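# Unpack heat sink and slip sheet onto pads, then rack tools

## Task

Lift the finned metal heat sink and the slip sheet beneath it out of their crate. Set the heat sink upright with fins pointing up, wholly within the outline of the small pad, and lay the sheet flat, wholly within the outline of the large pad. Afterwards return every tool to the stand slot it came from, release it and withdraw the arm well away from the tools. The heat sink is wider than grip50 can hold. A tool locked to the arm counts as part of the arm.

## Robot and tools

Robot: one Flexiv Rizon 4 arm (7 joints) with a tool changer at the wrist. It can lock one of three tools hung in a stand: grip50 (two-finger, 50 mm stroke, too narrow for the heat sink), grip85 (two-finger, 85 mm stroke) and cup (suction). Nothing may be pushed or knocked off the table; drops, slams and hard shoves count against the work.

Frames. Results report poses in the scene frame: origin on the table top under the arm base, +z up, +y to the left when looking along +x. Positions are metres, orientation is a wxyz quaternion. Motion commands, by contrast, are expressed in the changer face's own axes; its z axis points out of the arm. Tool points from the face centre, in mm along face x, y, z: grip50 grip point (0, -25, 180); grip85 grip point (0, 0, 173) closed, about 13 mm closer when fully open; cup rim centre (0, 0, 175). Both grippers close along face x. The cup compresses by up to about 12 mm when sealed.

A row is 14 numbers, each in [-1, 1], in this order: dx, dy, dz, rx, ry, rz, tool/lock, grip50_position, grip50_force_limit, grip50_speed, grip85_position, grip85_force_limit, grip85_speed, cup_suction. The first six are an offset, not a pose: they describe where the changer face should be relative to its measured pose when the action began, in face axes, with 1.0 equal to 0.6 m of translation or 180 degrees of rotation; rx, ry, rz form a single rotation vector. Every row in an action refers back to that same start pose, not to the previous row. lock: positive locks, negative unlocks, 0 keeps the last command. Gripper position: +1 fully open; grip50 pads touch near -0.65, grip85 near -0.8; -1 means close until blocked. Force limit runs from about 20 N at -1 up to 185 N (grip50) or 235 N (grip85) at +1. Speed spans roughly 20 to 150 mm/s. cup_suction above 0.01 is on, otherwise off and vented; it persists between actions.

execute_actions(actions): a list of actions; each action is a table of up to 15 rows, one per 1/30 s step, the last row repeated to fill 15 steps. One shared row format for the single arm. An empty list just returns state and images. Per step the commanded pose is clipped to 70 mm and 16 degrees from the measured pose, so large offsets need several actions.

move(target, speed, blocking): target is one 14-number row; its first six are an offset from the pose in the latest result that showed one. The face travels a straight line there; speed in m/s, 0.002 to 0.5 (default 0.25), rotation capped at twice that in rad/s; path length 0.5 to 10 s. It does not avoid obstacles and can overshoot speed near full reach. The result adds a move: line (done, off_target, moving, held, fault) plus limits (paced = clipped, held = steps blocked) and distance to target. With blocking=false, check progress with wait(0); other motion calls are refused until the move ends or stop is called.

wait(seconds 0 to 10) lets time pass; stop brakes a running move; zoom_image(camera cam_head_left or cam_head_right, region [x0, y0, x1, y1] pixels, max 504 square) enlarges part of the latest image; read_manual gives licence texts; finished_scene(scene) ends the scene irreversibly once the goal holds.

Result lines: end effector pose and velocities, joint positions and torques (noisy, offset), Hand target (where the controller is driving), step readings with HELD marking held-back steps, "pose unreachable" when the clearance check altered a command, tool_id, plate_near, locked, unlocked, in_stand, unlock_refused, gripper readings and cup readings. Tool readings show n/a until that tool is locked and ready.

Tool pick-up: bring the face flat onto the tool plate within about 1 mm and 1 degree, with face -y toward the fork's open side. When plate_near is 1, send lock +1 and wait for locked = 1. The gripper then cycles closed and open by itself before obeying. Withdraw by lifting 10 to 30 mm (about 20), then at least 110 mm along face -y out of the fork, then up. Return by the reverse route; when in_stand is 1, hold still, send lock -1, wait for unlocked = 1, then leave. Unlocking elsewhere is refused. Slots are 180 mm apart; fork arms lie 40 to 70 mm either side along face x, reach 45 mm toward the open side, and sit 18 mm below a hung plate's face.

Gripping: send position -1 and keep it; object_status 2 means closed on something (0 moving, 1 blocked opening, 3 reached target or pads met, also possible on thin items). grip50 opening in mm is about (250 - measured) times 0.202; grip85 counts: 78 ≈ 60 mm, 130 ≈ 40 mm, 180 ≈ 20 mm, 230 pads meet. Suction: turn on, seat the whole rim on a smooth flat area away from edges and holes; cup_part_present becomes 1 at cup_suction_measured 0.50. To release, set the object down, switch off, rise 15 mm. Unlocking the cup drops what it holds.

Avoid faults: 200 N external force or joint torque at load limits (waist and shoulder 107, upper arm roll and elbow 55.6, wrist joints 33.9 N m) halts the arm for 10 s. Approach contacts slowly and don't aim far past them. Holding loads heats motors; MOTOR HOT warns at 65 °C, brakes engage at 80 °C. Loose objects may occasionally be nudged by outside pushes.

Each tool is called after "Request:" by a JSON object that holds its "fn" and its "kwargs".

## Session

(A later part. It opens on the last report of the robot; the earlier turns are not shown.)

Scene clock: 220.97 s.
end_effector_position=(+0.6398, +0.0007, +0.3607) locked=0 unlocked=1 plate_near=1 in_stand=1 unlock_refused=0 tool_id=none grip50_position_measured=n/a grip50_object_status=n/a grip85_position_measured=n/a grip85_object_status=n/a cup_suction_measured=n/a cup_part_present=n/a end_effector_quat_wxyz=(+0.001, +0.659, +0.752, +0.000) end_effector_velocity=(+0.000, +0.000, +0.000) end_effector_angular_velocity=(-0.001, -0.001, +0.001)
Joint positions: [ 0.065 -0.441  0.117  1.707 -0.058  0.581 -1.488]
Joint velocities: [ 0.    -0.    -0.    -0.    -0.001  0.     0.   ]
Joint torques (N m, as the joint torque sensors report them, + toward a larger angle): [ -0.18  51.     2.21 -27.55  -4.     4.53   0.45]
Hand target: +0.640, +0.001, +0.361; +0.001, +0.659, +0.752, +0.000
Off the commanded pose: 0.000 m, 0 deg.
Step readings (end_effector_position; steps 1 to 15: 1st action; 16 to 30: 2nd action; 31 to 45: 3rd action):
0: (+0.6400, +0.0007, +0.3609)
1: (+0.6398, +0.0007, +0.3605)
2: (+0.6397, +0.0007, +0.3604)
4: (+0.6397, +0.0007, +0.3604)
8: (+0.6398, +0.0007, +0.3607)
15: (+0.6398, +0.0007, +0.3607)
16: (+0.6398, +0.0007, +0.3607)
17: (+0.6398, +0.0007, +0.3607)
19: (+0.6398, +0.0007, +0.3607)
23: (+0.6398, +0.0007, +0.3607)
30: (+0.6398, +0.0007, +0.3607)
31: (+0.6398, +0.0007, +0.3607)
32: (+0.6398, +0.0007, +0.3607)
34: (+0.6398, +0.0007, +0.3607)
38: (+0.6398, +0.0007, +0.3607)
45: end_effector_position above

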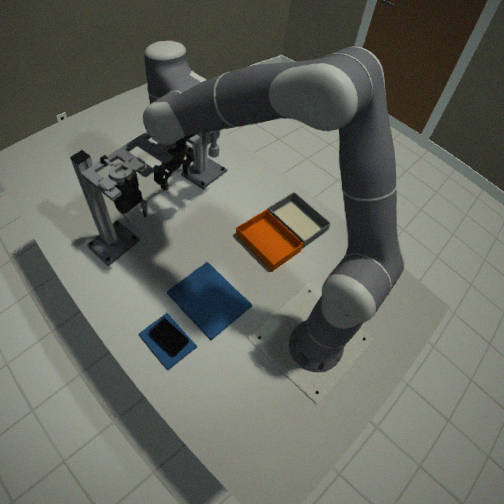

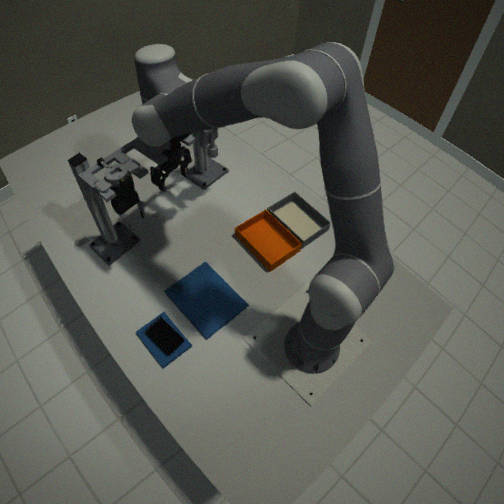

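Up over post, to cup.

Request:
{"fn": "move", "kwargs": {"target": [0,0,-0.15,0,0,0,0,1,0,0,1,0,0,0], "speed": 0.08}}

Request:
{"fn": "move", "kwargs": {"target": [-0.3,0,0,0,0,0,0,1,0,0,1,0,0,0], "speed": 0.1}}

Request:
{"fn": "move", "kwargs": {"target": [0,0,0.125,0,0,0,0,1,0,0,1,0,0,0], "speed": 0.06}}

Request:
{"fn": "execute_actions", "kwargs": {"actions": [[[0,0,0.004,0,0,0,0,1,0,0,1,0,0,0]],[[0,0,0.004,0,0,0,0,1,0,0,1,0,0,0]],[[0,0,0.004,0,0,0,0,1,0,0,1,0,0,0]],[[0,0,0.004,0,0,0,0,1,0,0,1,0,0,0]],[[0,0,0.004,0,0,0,0,1,0,0,1,0,0,0]],[[0,0,0.004,0,0,0,0,1,0,0,1,0,0,0]],[[0,0,0.004,0,0,0,0,1,0,0,1,0,0,0]]]}}

Scene clock: 222.77 s.
end_effector_position=(+0.6399, +0.0006, +0.4506) locked=0 unlocked=1 plate_near=0 in_stand=0 unlock_refused=0 tool_id=none grip50_position_measured=n/a grip50_object_status=n/a grip85_position_measured=n/a grip85_object_status=n/a cup_suction_measured=n/a cup_part_present=n/a end_effector_quat_wxyz=(+0.001, +0.659, +0.752, +0.000) end_effector_velocity=(-0.000, -0.000, +0.001) end_effector_angular_velocity=(-0.000, +0.001, -0.000)
Joint positions: [ 0.062 -0.351  0.122  1.584 -0.044  0.368 -1.496]
Joint velocities: [-0.     0.001  0.    -0.002 -0.    -0.004 -0.   ]
Joint torques (N m, as the joint torque sensors report them, + toward a larger angle): [ -0.81  50.07   2.66 -30.35  -4.04   3.89  -0.23]
Hand target: +0.640, +0.001, +0.451; +0.001, +0.659, +0.752, +0.000
Off the commanded pose: 0.000 m, 0 deg.
move: done

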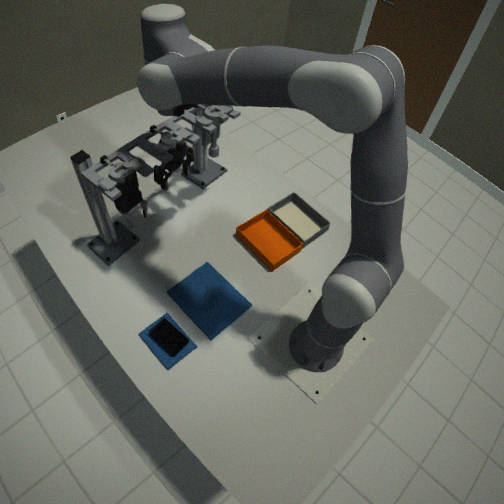

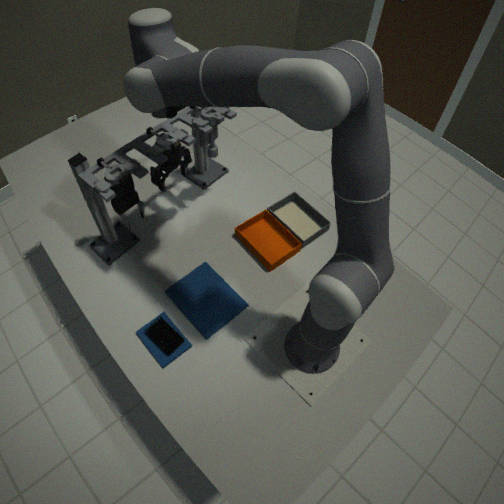

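Scene clock: 224.93 s.
end_effector_position=(+0.6631, -0.1778, +0.4507) locked=0 unlocked=1 plate_near=0 in_stand=0 unlock_refused=0 tool_id=none grip50_position_measured=n/a grip50_object_status=n/a grip85_position_measured=n/a grip85_object_status=n/a cup_suction_measured=n/a cup_part_present=n/a end_effector_quat_wxyz=(+0.001, +0.659, +0.752, +0.000) end_effector_velocity=(+0.000, -0.001, -0.000) end_effector_angular_velocity=(+0.001, +0.000, -0.000)
Joint positions: [-0.134 -0.457  0.028  1.421 -0.011  0.314 -1.794]
Joint velocities: [-0.002 -0.002  0.    -0.003  0.    -0.001 -0.002]
Joint torques (N m, as the joint torque sensors report them, + toward a larger angle): [ -1.13  54.08   0.17 -30.08  -4.23   4.08  -0.18]
Hand target: +0.663, -0.178, +0.451; +0.001, +0.659, +0.752, -0.000
Off the commanded pose: 0.000 m, 0 deg.
move: done

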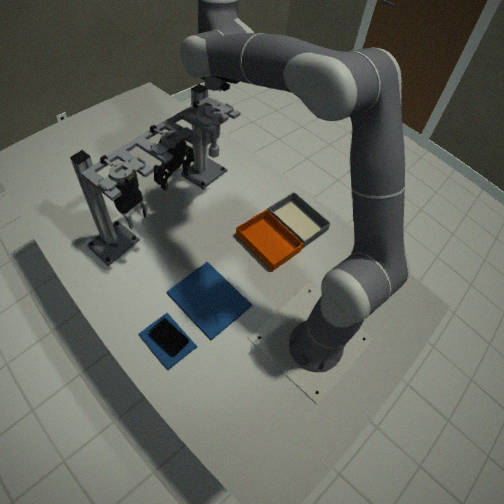

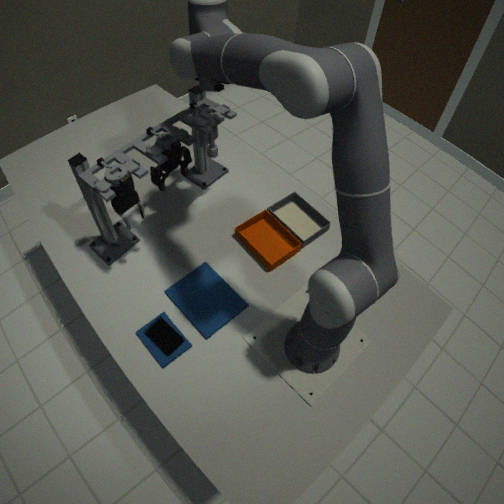

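Scene clock: 226.50 s.
end_effector_position=(+0.6631, -0.1778, +0.3758) locked=0 unlocked=1 plate_near=0 in_stand=0 unlock_refused=0 tool_id=none grip50_position_measured=n/a grip50_object_status=n/a grip85_position_measured=n/a grip85_object_status=n/a cup_suction_measured=n/a cup_part_present=n/a end_effector_quat_wxyz=(+0.001, +0.659, +0.752, +0.000) end_effector_velocity=(+0.000, +0.000, -0.001) end_effector_angular_velocity=(-0.000, -0.001, +0.000)
Joint positions: [-0.133 -0.522  0.027  1.526 -0.012  0.484 -1.794]
Joint velocities: [-0.    -0.001  0.     0.001 -0.001  0.004  0.   ]
Joint torques (N m, as the joint torque sensors report them, + toward a larger angle): [  0.59  55.85   0.01 -27.79  -4.6    5.14   0.82]
Hand target: +0.663, -0.178, +0.376; +0.001, +0.659, +0.752, +0.000
Off the commanded pose: 0.000 m, 0 deg.
move: done

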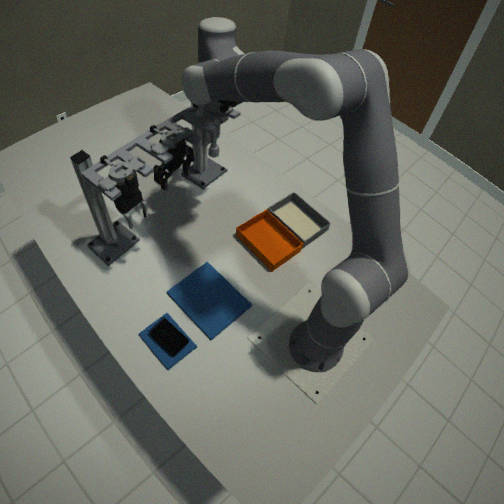

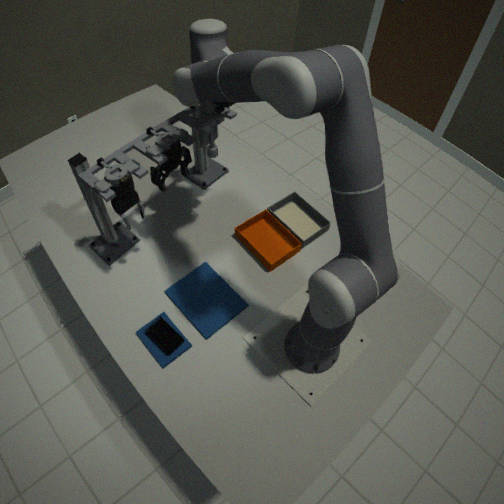

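Scene clock: 230.00 s.
end_effector_position=(+0.6630, -0.1777, +0.3602) locked=0 unlocked=1 plate_near=1 in_stand=1 unlock_refused=0 tool_id=none grip50_position_measured=n/a grip50_object_status=n/a grip85_position_measured=n/a grip85_object_status=n/a cup_suction_measured=n/a cup_part_present=n/a end_effector_quat_wxyz=(+0.001, +0.659, +0.752, +0.000) end_effector_velocity=(+0.000, +0.000, +0.000) end_effector_angular_velocity=(+0.001, -0.001, +0.000)
Joint positions: [-0.133 -0.539  0.027  1.543 -0.012  0.518 -1.794]
Joint velocities: [ 0.  0.  0. -0.  0.  0.  0.]
Joint torques (N m, as the joint torque sensors report them, + toward a larger angle): [ -0.53  51.69   0.96 -26.36  -4.02   4.76   0.42]
Hand target: +0.663, -0.178, +0.360; +0.001, +0.659, +0.752, +0.000
Off the commanded pose: 0.001 m, 0 deg.
Step readings (end_effector_position; steps 1 to 15: 1st action; 16 to 30: 2nd action; 31 to 45: 3rd action; 46 to 60: 4th action; 61 to 75: 5th action; 76 to 90: 6th action; 91 to 105: 7th action):
0: (+0.6631, -0.1778, +0.3758)
1: (+0.6631, -0.1778, +0.3756)
2: (+0.6632, -0.1778, +0.3751)
4: (+0.6630, -0.1778, +0.3739)
8: (+0.6631, -0.1778, +0.3735)
15: (+0.6631, -0.1778, +0.3735)
16: (+0.6630, -0.1778, +0.3733)
17: (+0.6631, -0.1778, +0.3728)
19: (+0.6630, -0.1778, +0.3716)
23: (+0.6630, -0.1778, +0.3712)
30: (+0.6630, -0.1778, +0.3711)
31: (+0.6630, -0.1778, +0.3710)
32: (+0.6631, -0.1778, +0.3705)
34: (+0.6630, -0.1778, +0.3693)
38: (+0.6630, -0.1778, +0.3689)
45: (+0.6630, -0.1778, +0.3688)
46: (+0.6630, -0.1778, +0.3687)
47: (+0.6631, -0.1778, +0.3681)
49: (+0.6629, -0.1778, +0.3669)
53: (+0.6630, -0.1778, +0.3666)
60: (+0.6630, -0.1778, +0.3665)
61: (+0.6629, -0.1778, +0.3663)
62: (+0.6630, -0.1778, +0.3658)
64: (+0.6629, -0.1777, +0.3646)
68: (+0.6629, -0.1777, +0.3642)
75: (+0.6629, -0.1777, +0.3642)
76: (+0.6629, -0.1777, +0.3640)
77: (+0.6630, -0.1777, +0.3635)
79: (+0.6628, -0.1777, +0.3623)
83: (+0.6629, -0.1777, +0.3620)
90: (+0.6629, -0.1777, +0.3619)
91: (+0.6629, -0.1777, +0.3617)
92: (+0.6629, -0.1777, +0.3612)
94: (+0.6629, -0.1777, +0.3602)
98: (+0.6630, -0.1777, +0.3602)
105: end_effector_position above

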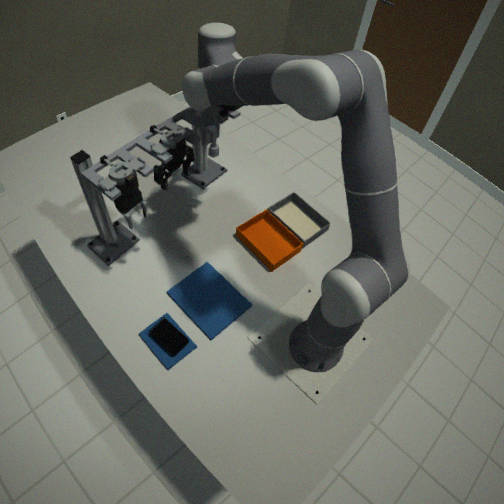

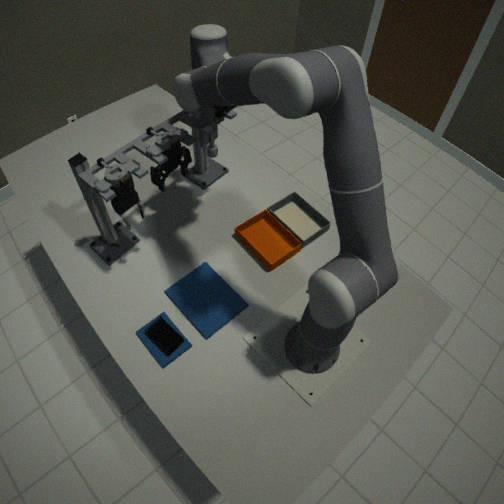

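Request:
{"fn": "execute_actions", "kwargs": {"actions": [[[0,0,0,0,0,0,1,1,0,0,1,0,0,0]],[[0,0,0,0,0,0,1,1,0,0,1,0,0,0]],[[0,0,0,0,0,0,1,1,0,0,1,0,0,0]]]}}

Request:
{"fn": "move", "kwargs": {"target": [0,0,-0.033,0,0,0,0,1,0,0,1,0,0,0], "speed": 0.04}}

Request:
{"fn": "move", "kwargs": {"target": [0,-0.25,0,0,0,0,0,1,0,0,1,0,0,0], "speed": 0.08}}

Request:
{"fn": "move", "kwargs": {"target": [-0.103,-0.274,0.25,0,0,0,0,1,0,0,1,0,0,1], "speed": 0.15}}

Request:
{"fn": "zoom_image", "kwargs": {"camera": "cam_head_left", "region": [220, 150, 380, 290]}}

Scene clock: 232.43 s.
end_effector_position=(+0.6631, -0.1778, +0.3604) locked=1 unlocked=0 plate_near=1 in_stand=1 unlock_refused=0 tool_id=cup grip50_position_measured=n/a grip50_object_status=n/a grip85_position_measured=n/a grip85_object_status=n/a cup_suction_measured=n/a cup_part_present=n/a end_effector_quat_wxyz=(+0.001, +0.659, +0.752, +0.000) end_effector_velocity=(-0.000, +0.000, -0.000) end_effector_angular_velocity=(+0.000, +0.000, +0.000)
Joint positions: [-0.133 -0.539  0.027  1.543 -0.012  0.518 -1.794]
Joint velocities: [ 0. -0. -0.  0.  0. -0. -0.]
Joint torques (N m, as the joint torque sensors report them, + toward a larger angle): [ -0.32  61.63   1.02 -31.44  -4.89   5.41   0.42]
Hand target: +0.663, -0.178, +0.360; +0.001, +0.659, +0.752, +0.000
Off the commanded pose: 0.000 m, 0 deg.
Step readings (end_effector_position; steps 1 to 15: 1st action; 16 to 30: 2nd action; 31 to 45: 3rd action):
0: (+0.6630, -0.1777, +0.3602)
1: (+0.6630, -0.1777, +0.3602)
2: (+0.6630, -0.1777, +0.3602)
4: (+0.6630, -0.1777, +0.3602)
8: (+0.6630, -0.1777, +0.3602)
15: (+0.6630, -0.1777, +0.3602)
16: (+0.6630, -0.1777, +0.3602)
17: (+0.6630, -0.1777, +0.3603)
19: (+0.6630, -0.1777, +0.3603)
23: (+0.6630, -0.1777, +0.3603)
30: (+0.6631, -0.1778, +0.3604)
31: (+0.6631, -0.1778, +0.3604)
32: (+0.6631, -0.1778, +0.3604)
34: (+0.6631, -0.1778, +0.3604)
38: (+0.6631, -0.1778, +0.3604)
45: end_effector_position above

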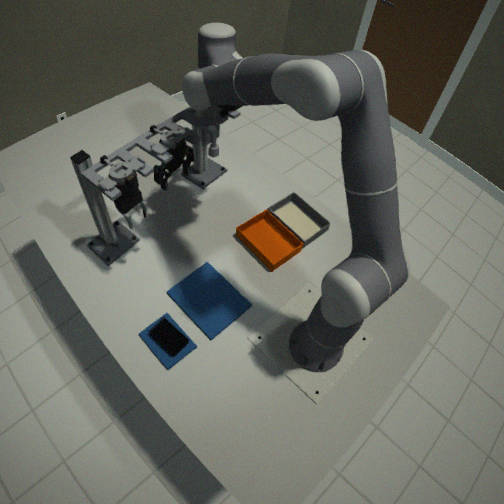

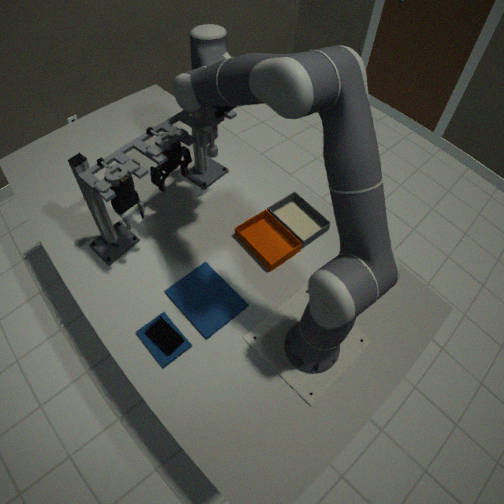

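Scene clock: 233.23 s.
end_effector_position=(+0.6631, -0.1778, +0.3801) locked=1 unlocked=0 plate_near=1 in_stand=0 unlock_refused=0 tool_id=cup grip50_position_measured=n/a grip50_object_status=n/a grip85_position_measured=n/a grip85_object_status=n/a cup_suction_measured=0.00 cup_part_present=0 end_effector_quat_wxyz=(+0.002, +0.659, +0.752, +0.000) end_effector_velocity=(+0.000, +0.000, +0.001) end_effector_angular_velocity=(-0.001, +0.001, +0.001)
Joint positions: [-0.133 -0.517  0.027  1.521 -0.012  0.475 -1.794]
Joint velocities: [ 0.     0.001  0.    -0.001 -0.001 -0.002 -0.   ]
Joint torques (N m, as the joint torque sensors report them, + toward a larger angle): [ -1.47  61.86   1.58 -32.46  -4.76   4.79  -0.04]
Hand target: +0.663, -0.178, +0.380; +0.001, +0.659, +0.752, +0.000
Off the commanded pose: 0.000 m, 0 deg.
move: done

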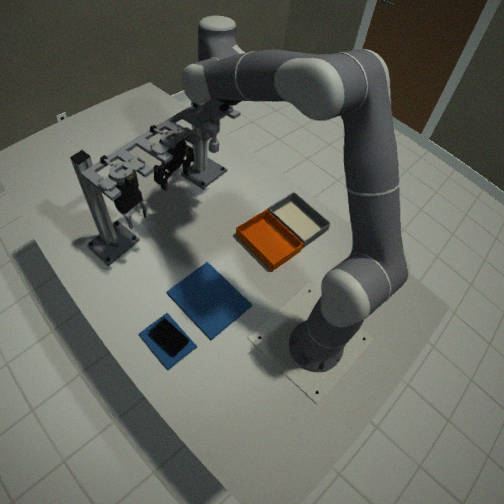

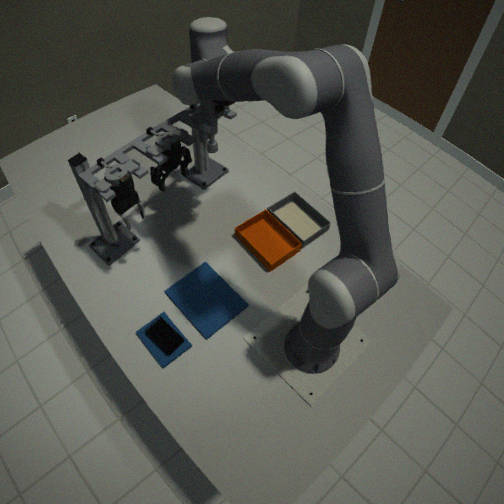

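Scene clock: 235.47 s.
end_effector_position=(+0.5146, -0.1972, +0.3800) locked=1 unlocked=0 plate_near=1 in_stand=0 unlock_refused=0 tool_id=cup grip50_position_measured=n/a grip50_object_status=n/a grip85_position_measured=n/a grip85_object_status=n/a cup_suction_measured=0.00 cup_part_present=0 end_effector_quat_wxyz=(+0.001, +0.659, +0.752, +0.000) end_effector_velocity=(-0.001, +0.001, -0.000) end_effector_angular_velocity=(-0.000, -0.000, +0.002)
Joint positions: [-0.212 -0.212  0.039  1.971 -0.006  0.619 -1.86 ]
Joint velocities: [ 0.     0.003  0.     0.004 -0.     0.001 -0.001]
Joint torques (N m, as the joint torque sensors report them, + toward a larger angle): [ -1.52  45.42   1.28 -29.87  -4.33   5.92  -0.16]
Hand target: +0.514, -0.197, +0.380; +0.001, +0.659, +0.752, +0.000
Off the commanded pose: 0.000 m, 0 deg.
move: done

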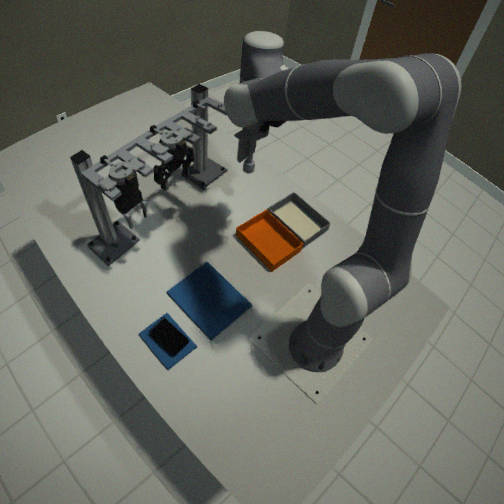

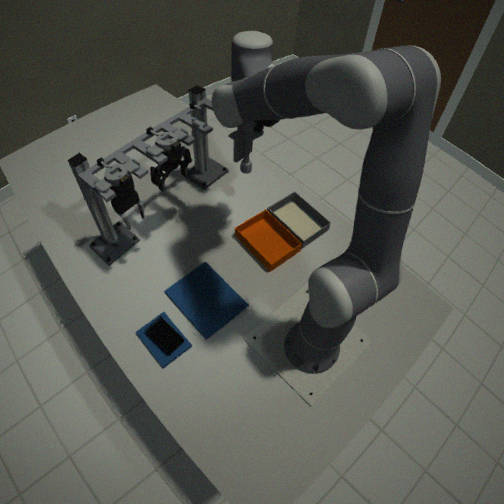

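Scene clock: 237.40 s.
end_effector_position=(+0.3599, -0.2797, +0.2298) locked=1 unlocked=0 plate_near=1 in_stand=0 unlock_refused=0 tool_id=cup grip50_position_measured=n/a grip50_object_status=n/a grip85_position_measured=n/a grip85_object_status=n/a cup_suction_measured=0.00 cup_part_present=0 end_effector_quat_wxyz=(+0.001, +0.659, +0.752, +0.000) end_effector_velocity=(-0.001, -0.001, -0.001) end_effector_angular_velocity=(-0.000, -0.001, -0.000)
Joint positions: [-0.396 -0.334 -0.026  2.365  0.032  1.133 -2.14 ]
Joint velocities: [-0.002 -0.002 -0.     0.001  0.002  0.004 -0.003]
Joint torques (N m, as the joint torque sensors report them, + toward a larger angle): [ -2.26  39.38   0.54 -18.8   -1.81   5.99   0.04]
Hand target: +0.360, -0.280, +0.230; +0.001, +0.659, +0.752, +0.000
Off the commanded pose: 0.001 m, 0 deg.
move: done

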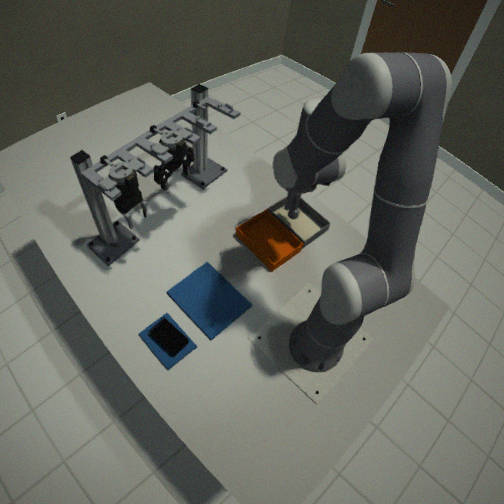

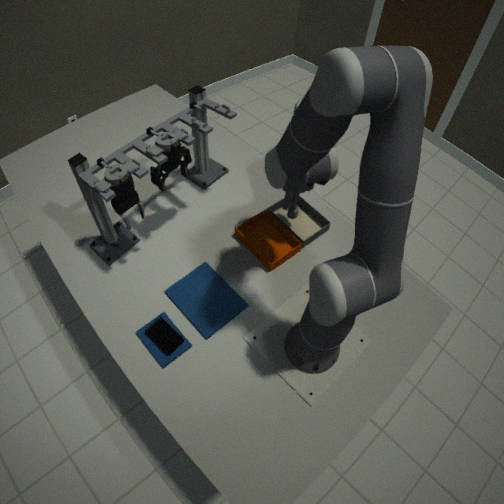

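Region (220, 150, 380, 290) of cam_head_left's 504x504 image, scaled by 3.150, with more detail than that image has; it fills the top 441 rows of this view, and the rest is white.

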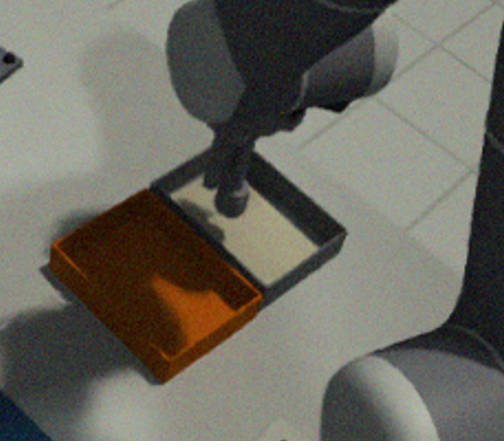

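Request:
{"fn": "move", "kwargs": {"target": [-0.015,-0.018,0.06,0,0,0,0,1,0,0,1,0,0,1], "speed": 0.05}}

Request:
{"fn": "execute_actions", "kwargs": {"actions": [[[0,0,0.005,0,0,0,0,1,0,0,1,0,0,1]],[[0,0,0.005,0,0,0,0,1,0,0,1,0,0,1]],[[0,0,0.005,0,0,0,0,1,0,0,1,0,0,1]],[[0,0,0.005,0,0,0,0,1,0,0,1,0,0,1]],[[0,0,0.005,0,0,0,0,1,0,0,1,0,0,1]]]}}

Scene clock: 238.80 s.
end_effector_position=(+0.3504, -0.2899, +0.1938) locked=1 unlocked=0 plate_near=1 in_stand=0 unlock_refused=0 tool_id=cup grip50_position_measured=n/a grip50_object_status=n/a grip85_position_measured=n/a grip85_object_status=n/a cup_suction_measured=0.00 cup_part_present=0 end_effector_quat_wxyz=(+0.001, +0.659, +0.752, +0.000) end_effector_velocity=(-0.000, -0.001, -0.001) end_effector_angular_velocity=(-0.000, -0.001, -0.001)
Joint positions: [-0.422 -0.442 -0.026  2.366  0.05   1.241 -2.182]
Joint velocities: [-0.001 -0.004  0.    -0.     0.001  0.004 -0.002]
Joint torques (N m, as the joint torque sensors report them, + toward a larger angle): [ -2.13  41.5    1.38 -16.36  -1.71   5.79  -0.13]
Hand target: +0.350, -0.290, +0.194; +0.001, +0.659, +0.752, +0.000
Off the commanded pose: 0.000 m, 0 deg.
move: done

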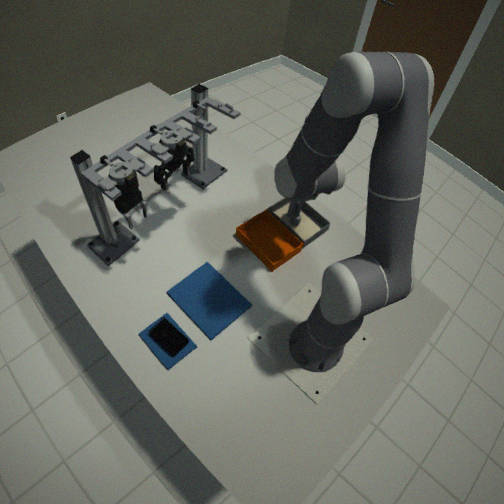

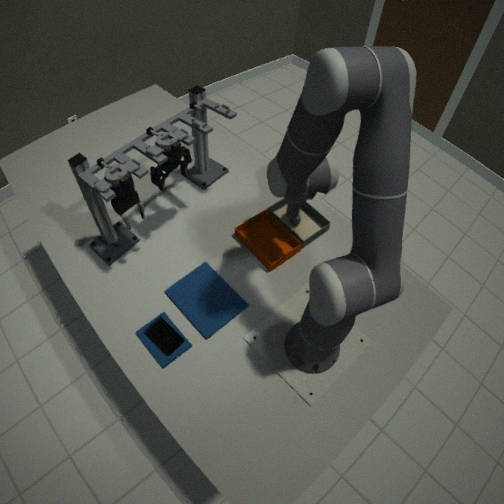

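Scene clock: 241.30 s.
end_effector_position=(+0.3501, -0.2898, +0.1788) locked=1 unlocked=0 plate_near=1 in_stand=0 unlock_refused=0 tool_id=cup grip50_position_measured=n/a grip50_object_status=n/a grip85_position_measured=n/a grip85_object_status=n/a cup_suction_measured=0.89 cup_part_present=1 end_effector_quat_wxyz=(+0.000, +0.659, +0.752, -0.000) end_effector_velocity=(+0.000, -0.000, -0.000) end_effector_angular_velocity=(-0.000, +0.000, +0.001)
Joint positions: [-0.423 -0.488 -0.023  2.363  0.054  1.282 -2.185]
Joint velocities: [-0.001 -0.     0.     0.    -0.001  0.     0.   ]
Joint torques (N m, as the joint torque sensors report them, + toward a larger angle): [ -2.31  41.44   1.   -15.32  -1.53   5.93  -0.14]
Hand target: +0.350, -0.290, +0.179; +0.000, +0.659, +0.752, -0.000
Off the commanded pose: 0.000 m, 0 deg.
Step readings (end_effector_position; steps 1 to 15: 1st action; 16 to 30: 2nd action; 31 to 45: 3rd action; 46 to 60: 4th action; 61 to 75: 5th action):
0: (+0.3504, -0.2899, +0.1938)
1: (+0.3503, -0.2899, +0.1936)
2: (+0.3505, -0.2900, +0.1928)
4: (+0.3503, -0.2899, +0.1914)
8: (+0.3503, -0.2899, +0.1909)
15: (+0.3503, -0.2899, +0.1908)
16: (+0.3503, -0.2899, +0.1906)
17: (+0.3504, -0.2900, +0.1898)
19: (+0.3503, -0.2899, +0.1884)
23: (+0.3503, -0.2899, +0.1879)
30: (+0.3503, -0.2899, +0.1878)
31: (+0.3503, -0.2899, +0.1876)
32: (+0.3504, -0.2900, +0.1868)
34: (+0.3502, -0.2899, +0.1855)
38: (+0.3502, -0.2899, +0.1849)
45: (+0.3502, -0.2899, +0.1848)
46: (+0.3502, -0.2899, +0.1846)
47: (+0.3504, -0.2899, +0.1838)
49: (+0.3502, -0.2898, +0.1825)
53: (+0.3502, -0.2899, +0.1819)
60: (+0.3502, -0.2899, +0.1818)
61: (+0.3502, -0.2898, +0.1817)
62: (+0.3503, -0.2899, +0.1808)
64: (+0.3501, -0.2898, +0.1795)
68: (+0.3501, -0.2898, +0.1789)
75: end_effector_position above

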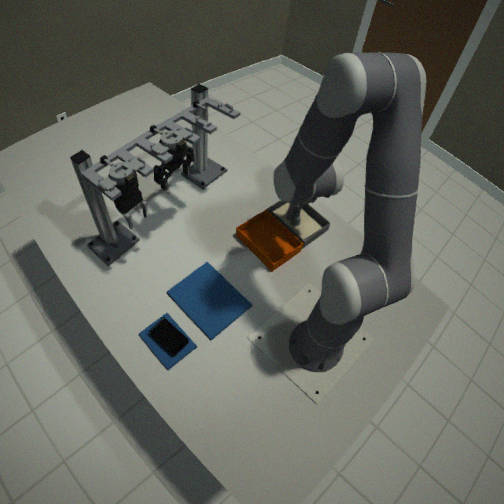

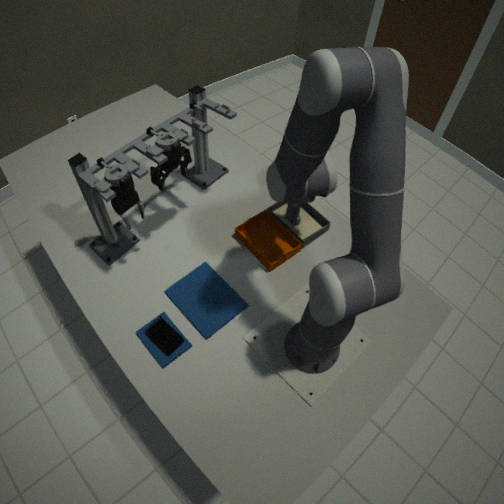

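Request:
{"fn": "move", "kwargs": {"target": [0,0,-0.15,0,0,0,0,1,0,0,1,0,0,1], "speed": 0.08}}

Request:
{"fn": "move", "kwargs": {"target": [0.655,0.012,0,0,0,0,0,1,0,0,1,0,0,1], "speed": 0.15}}

Request:
{"fn": "move", "kwargs": {"target": [0,0,0.12,0,0,0,0,1,0,0,1,0,0,1], "speed": 0.08}}

Request:
{"fn": "zoom_image", "kwargs": {"camera": "cam_head_left", "region": [130, 220, 310, 380]}}

Request:
{"fn": "zoom_image", "kwargs": {"camera": "cam_head_right", "region": [130, 220, 310, 380]}}

Scene clock: 243.03 s.
end_effector_position=(+0.3503, -0.2898, +0.2688) locked=1 unlocked=0 plate_near=1 in_stand=0 unlock_refused=0 tool_id=cup grip50_position_measured=n/a grip50_object_status=n/a grip85_position_measured=n/a grip85_object_status=n/a cup_suction_measured=0.93 cup_part_present=1 end_effector_quat_wxyz=(+0.000, +0.659, +0.752, -0.001) end_effector_velocity=(-0.000, -0.000, +0.001) end_effector_angular_velocity=(+0.001, +0.000, -0.002)
Joint positions: [-0.422 -0.222 -0.032  2.356  0.021  1.01  -2.162]
Joint velocities: [-0.     0.003 -0.    -0.001  0.002 -0.005  0.   ]
Joint torques (N m, as the joint torque sensors report them, + toward a larger angle): [ -1.31  37.34  -1.14 -22.64  -3.36   4.6    0.89]
Hand target: +0.350, -0.290, +0.269; +0.000, +0.659, +0.752, -0.001
Off the commanded pose: 0.000 m, 0 deg.
move: done

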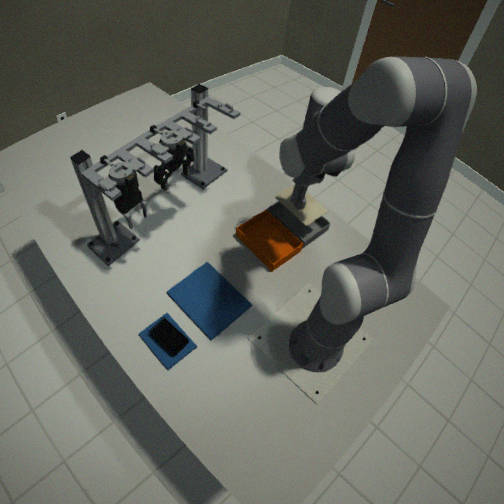

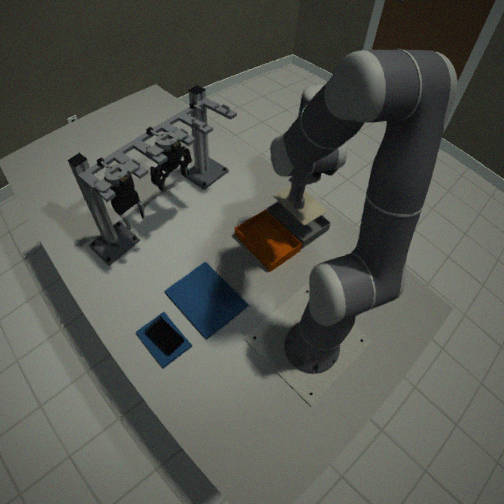

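Scene clock: 246.07 s.
end_effector_position=(+0.3066, +0.1015, +0.2689) locked=1 unlocked=0 plate_near=1 in_stand=0 unlock_refused=0 tool_id=cup grip50_position_measured=n/a grip50_object_status=n/a grip85_position_measured=n/a grip85_object_status=n/a cup_suction_measured=0.93 cup_part_present=1 end_effector_quat_wxyz=(-0.000, +0.659, +0.752, -0.000) end_effector_velocity=(-0.000, +0.001, -0.000) end_effector_angular_velocity=(-0.002, -0.000, +0.001)
Joint positions: [ 0.105 -0.011  0.528  2.634 -0.012  1.079 -1.046]
Joint velocities: [ 0.003 -0.002  0.001  0.    -0.005  0.001  0.007]
Joint torques (N m, as the joint torque sensors report them, + toward a larger angle): [  1.08  22.04   1.66 -21.08  -2.99   5.91   0.48]
Hand target: +0.307, +0.102, +0.269; +0.000, +0.659, +0.752, +0.000
Off the commanded pose: 0.001 m, 0 deg.
move: done

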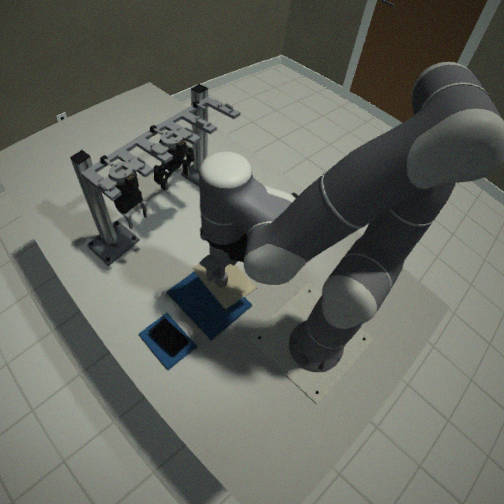

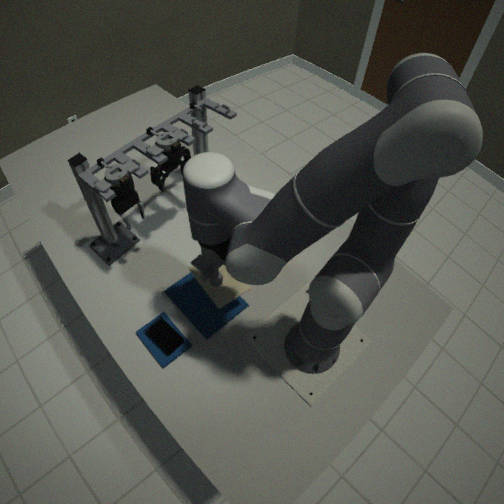

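Scene clock: 247.33 s.
end_effector_position=(+0.3074, +0.1018, +0.1974) locked=1 unlocked=0 plate_near=1 in_stand=0 unlock_refused=0 tool_id=cup grip50_position_measured=n/a grip50_object_status=n/a grip85_position_measured=n/a grip85_object_status=n/a cup_suction_measured=0.93 cup_part_present=1 end_effector_quat_wxyz=(-0.031, +0.659, +0.752, -0.022) end_effector_velocity=(+0.001, +0.001, -0.000) end_effector_angular_velocity=(-0.003, -0.004, -0.000)
Joint positions: [ 0.044 -0.311  0.448  2.686 -0.371  1.323 -0.85 ]
Joint velocities: [-0.076 -0.015  0.036 -0.    -0.103  0.     0.059]
Joint torques (N m, as the joint torque sensors report them, + toward a larger angle): [ -2.03  28.27   5.32 -11.06  -1.8    4.97   0.88]
Hand target: +0.307, +0.102, +0.197; -0.031, +0.659, +0.751, -0.022
Off the commanded pose: 0.001 m, 4 deg.
joint sent to its limit — the command would take joint 4 (elbow) past its upper limit, so that joint was sent only as far as its limit.
move: off_target

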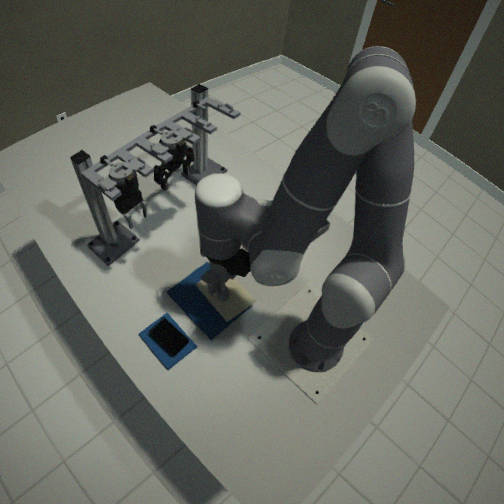

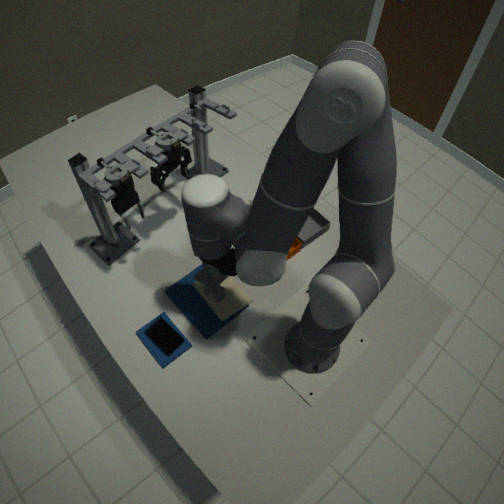

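Region (130, 220, 310, 380) of cam_head_left's 504x504 image, scaled by 2.800, with more detail than that image has.

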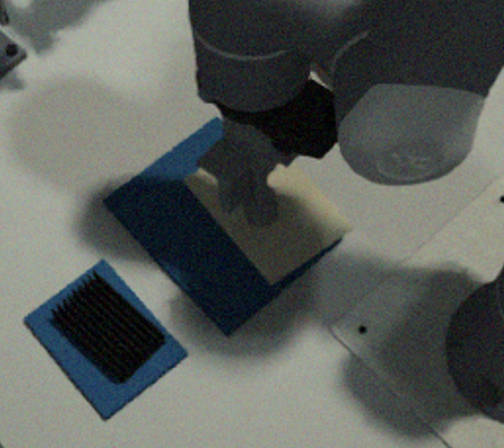

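Region (130, 220, 310, 380) of cam_head_right's 504x504 image, scaled by 2.800, with more detail than that image has.

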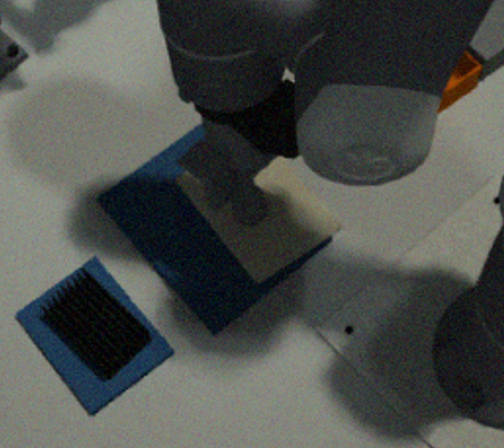

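Request:
{"fn": "move", "kwargs": {"target": [0.05,0.05,0,-0.0235,-0.0056,0,0,1,0,0,1,0,0,1], "speed": 0.05}}

Request:
{"fn": "zoom_image", "kwargs": {"camera": "cam_head_left", "region": [130, 220, 310, 380]}}

Scene clock: 248.83 s.
end_effector_position=(+0.3331, +0.1353, +0.1957) locked=1 unlocked=0 plate_near=1 in_stand=0 unlock_refused=0 tool_id=cup grip50_position_measured=n/a grip50_object_status=n/a grip85_position_measured=n/a grip85_object_status=n/a cup_suction_measured=0.93 cup_part_present=1 end_effector_quat_wxyz=(-0.000, +0.659, +0.752, -0.000) end_effector_velocity=(+0.000, +0.000, -0.000) end_effector_angular_velocity=(-0.001, -0.004, +0.000)
Joint positions: [ 0.222 -0.347  0.265  2.663 -0.567  1.407 -0.657]
Joint velocities: [ 0.011 -0.    -0.014  0.002 -0.012  0.006  0.01 ]
Joint torques (N m, as the joint torque sensors report them, + toward a larger angle): [  0.16  31.14   2.5  -12.39  -1.59   5.87   1.12]
Hand target: +0.333, +0.135, +0.196; -0.000, +0.659, +0.752, +0.000
Off the commanded pose: 0.000 m, 0 deg.
move: done

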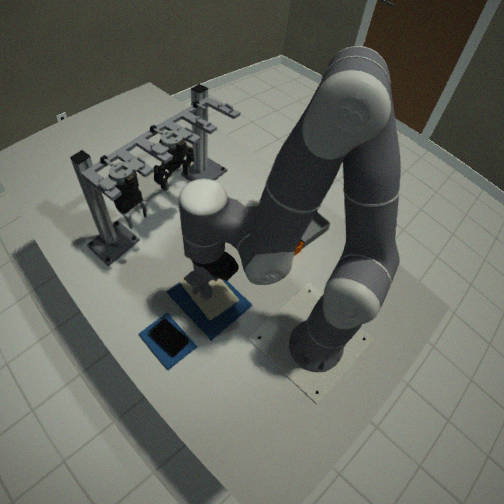

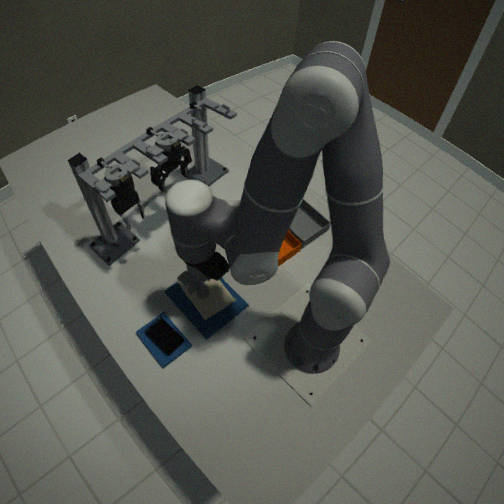

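Region (130, 220, 310, 380) of cam_head_left's 504x504 image, scaled by 2.800, with more detail than that image has.

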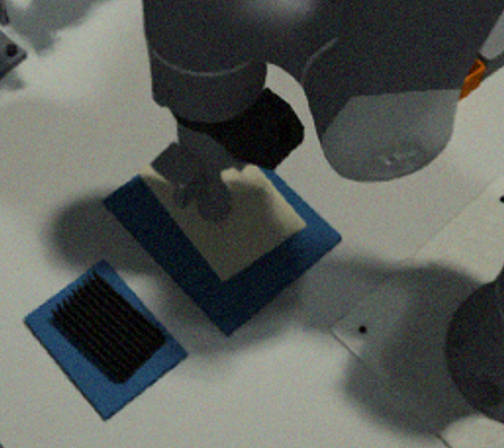

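Request:
{"fn": "move", "kwargs": {"target": [0,-0.01,0.033,0,0,0,0,1,0,0,1,0,0,1], "speed": 0.03}}

Request:
{"fn": "execute_actions", "kwargs": {"actions": [[[0,0,0,0,0,0,0,1,0,0,1,0,0,0]],[[0,0,0,0,0,0,0,1,0,0,1,0,0,0]]]}}

Request:
{"fn": "move", "kwargs": {"target": [0,0,-0.34,0,0,0,0,1,0,0,1,0,0,0], "speed": 0.12}}

Scene clock: 250.97 s.
end_effector_position=(+0.3277, +0.1346, +0.1762) locked=1 unlocked=0 plate_near=1 in_stand=0 unlock_refused=0 tool_id=cup grip50_position_measured=n/a grip50_object_status=n/a grip85_position_measured=n/a grip85_object_status=n/a cup_suction_measured=0.93 cup_part_present=1 end_effector_quat_wxyz=(-0.005, +0.659, +0.752, -0.005) end_effector_velocity=(-0.000, -0.000, -0.001) end_effector_angular_velocity=(-0.001, -0.012, +0.001)
Joint positions: [ 0.242 -0.408  0.163  2.686 -0.761  1.487 -0.539]
Joint velocities: [-0.149 -0.018  0.01  -0.    -0.336  0.01   0.194]
Joint torques (N m, as the joint torque sensors report them, + toward a larger angle): [-1.3  32.05  5.39 -8.98 -1.25  5.66  1.25]
Hand target: +0.327, +0.135, +0.176; -0.005, +0.659, +0.752, -0.005
Off the commanded pose: 0.001 m, 1 deg.
joint sent to its limit — the command would take joint 4 (elbow) past its upper limit, so that joint was sent only as far as its limit.
move: done

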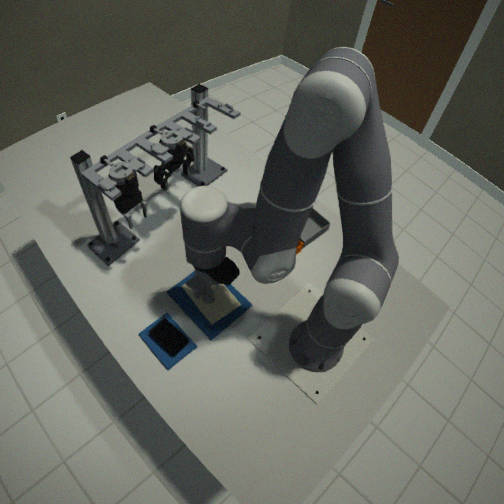

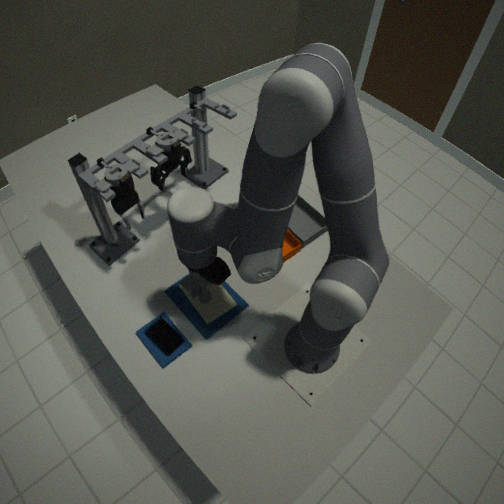

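Scene clock: 251.97 s.
end_effector_position=(+0.3279, +0.1348, +0.1766) locked=1 unlocked=0 plate_near=1 in_stand=0 unlock_refused=0 tool_id=cup grip50_position_measured=n/a grip50_object_status=n/a grip85_position_measured=n/a grip85_object_status=n/a cup_suction_measured=0.00 cup_part_present=0 end_effector_quat_wxyz=(-0.005, +0.659, +0.752, -0.004) end_effector_velocity=(-0.000, +0.000, -0.000) end_effector_angular_velocity=(-0.000, +0.000, +0.000)
Joint positions: [ 0.237 -0.408  0.165  2.685 -0.769  1.487 -0.534]
Joint velocities: [ 0.  0.  0.  0.  0. -0.  0.]
Joint torques (N m, as the joint torque sensors report them, + toward a larger angle): [ -0.27  30.4    4.05 -10.41  -0.6    5.28   0.41]
Hand target: +0.328, +0.135, +0.176; -0.005, +0.659, +0.752, -0.005
Off the commanded pose: 0.000 m, 0 deg.
Step readings (end_effector_position; steps 1 to 15: 1st action; 16 to 30: 2nd action):
0: (+0.3277, +0.1346, +0.1762)
1: (+0.3277, +0.1346, +0.1762)
2: (+0.3277, +0.1347, +0.1762)
4: (+0.3277, +0.1346, +0.1763)
8: (+0.3279, +0.1348, +0.1764)
15: (+0.3279, +0.1348, +0.1764)
16: (+0.3279, +0.1348, +0.1765)
17: (+0.3279, +0.1348, +0.1765)
19: (+0.3279, +0.1348, +0.1766)
23: (+0.3279, +0.1348, +0.1766)
30: end_effector_position above

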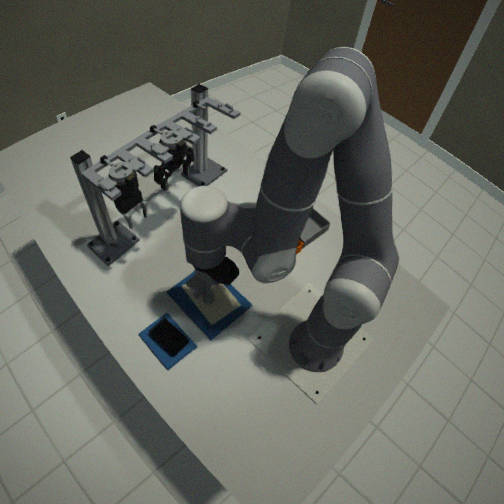

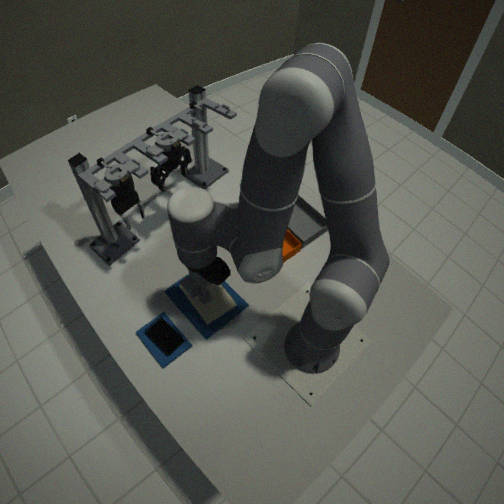

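Scene clock: 254.07 s.
end_effector_position=(+0.3311, +0.1350, +0.3810) locked=1 unlocked=0 plate_near=1 in_stand=0 unlock_refused=0 tool_id=cup grip50_position_measured=n/a grip50_object_status=n/a grip85_position_measured=n/a grip85_object_status=n/a cup_suction_measured=0.00 cup_part_present=0 end_effector_quat_wxyz=(-0.004, +0.659, +0.752, -0.004) end_effector_velocity=(-0.000, -0.000, +0.001) end_effector_angular_velocity=(-0.000, +0.002, -0.000)
Joint positions: [-0.066  0.196  0.688  2.335  0.158  0.602 -1.169]
Joint velocities: [ 0.     0.003 -0.001 -0.002  0.002 -0.006 -0.002]
Joint torques (N m, as the joint torque sensors report them, + toward a larger angle): [ -1.39  19.4   -4.22 -29.64  -4.3    5.05  -0.23]
Hand target: +0.331, +0.135, +0.381; -0.004, +0.659, +0.752, -0.004
Off the commanded pose: 0.001 m, 0 deg.
move: done

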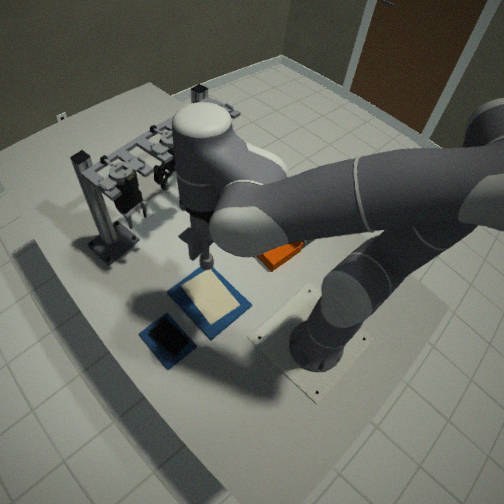

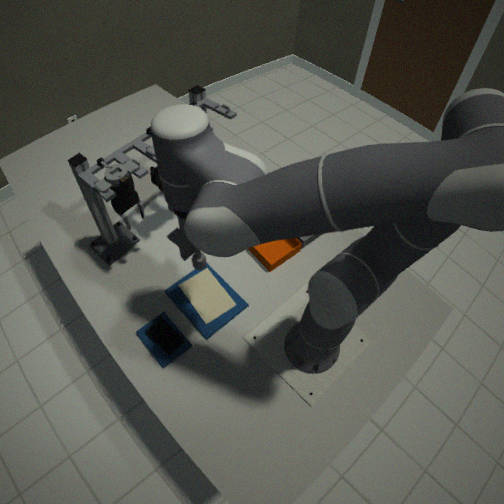

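Request:
{"fn": "move", "kwargs": {"target": [-0.5887,0.231,0,-0.0036,0,0,0,1,0,0,1,0,0,0], "speed": 0.2}}

Scene clock: 256.57 s.
end_effector_position=(+0.5144, -0.1977, +0.3785) locked=1 unlocked=0 plate_near=1 in_stand=0 unlock_refused=0 tool_id=cup grip50_position_measured=n/a grip50_object_status=n/a grip85_position_measured=n/a grip85_object_status=n/a cup_suction_measured=0.00 cup_part_present=0 end_effector_quat_wxyz=(-0.000, +0.659, +0.752, -0.000) end_effector_velocity=(+0.001, -0.001, +0.000) end_effector_angular_velocity=(+0.000, -0.000, +0.000)
Joint positions: [-0.369 -0.238  0.204  1.953 -0.054  0.617 -1.829]
Joint velocities: [-0.001 -0.002 -0.    -0.003  0.    -0.001 -0.002]
Joint torques (N m, as the joint torque sensors report them, + toward a larger angle): [ -1.96  43.98   1.01 -30.12  -4.26   4.7   -0.16]
Hand target: +0.514, -0.198, +0.378; -0.000, +0.659, +0.752, -0.000
Off the commanded pose: 0.001 m, 0 deg.
move: done

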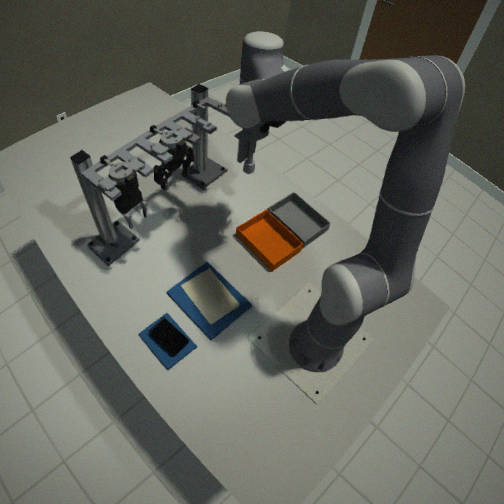

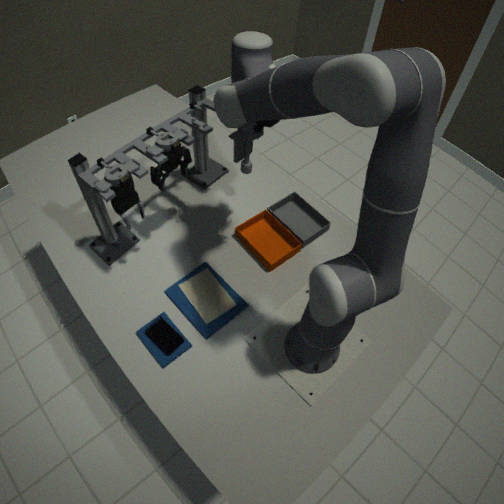

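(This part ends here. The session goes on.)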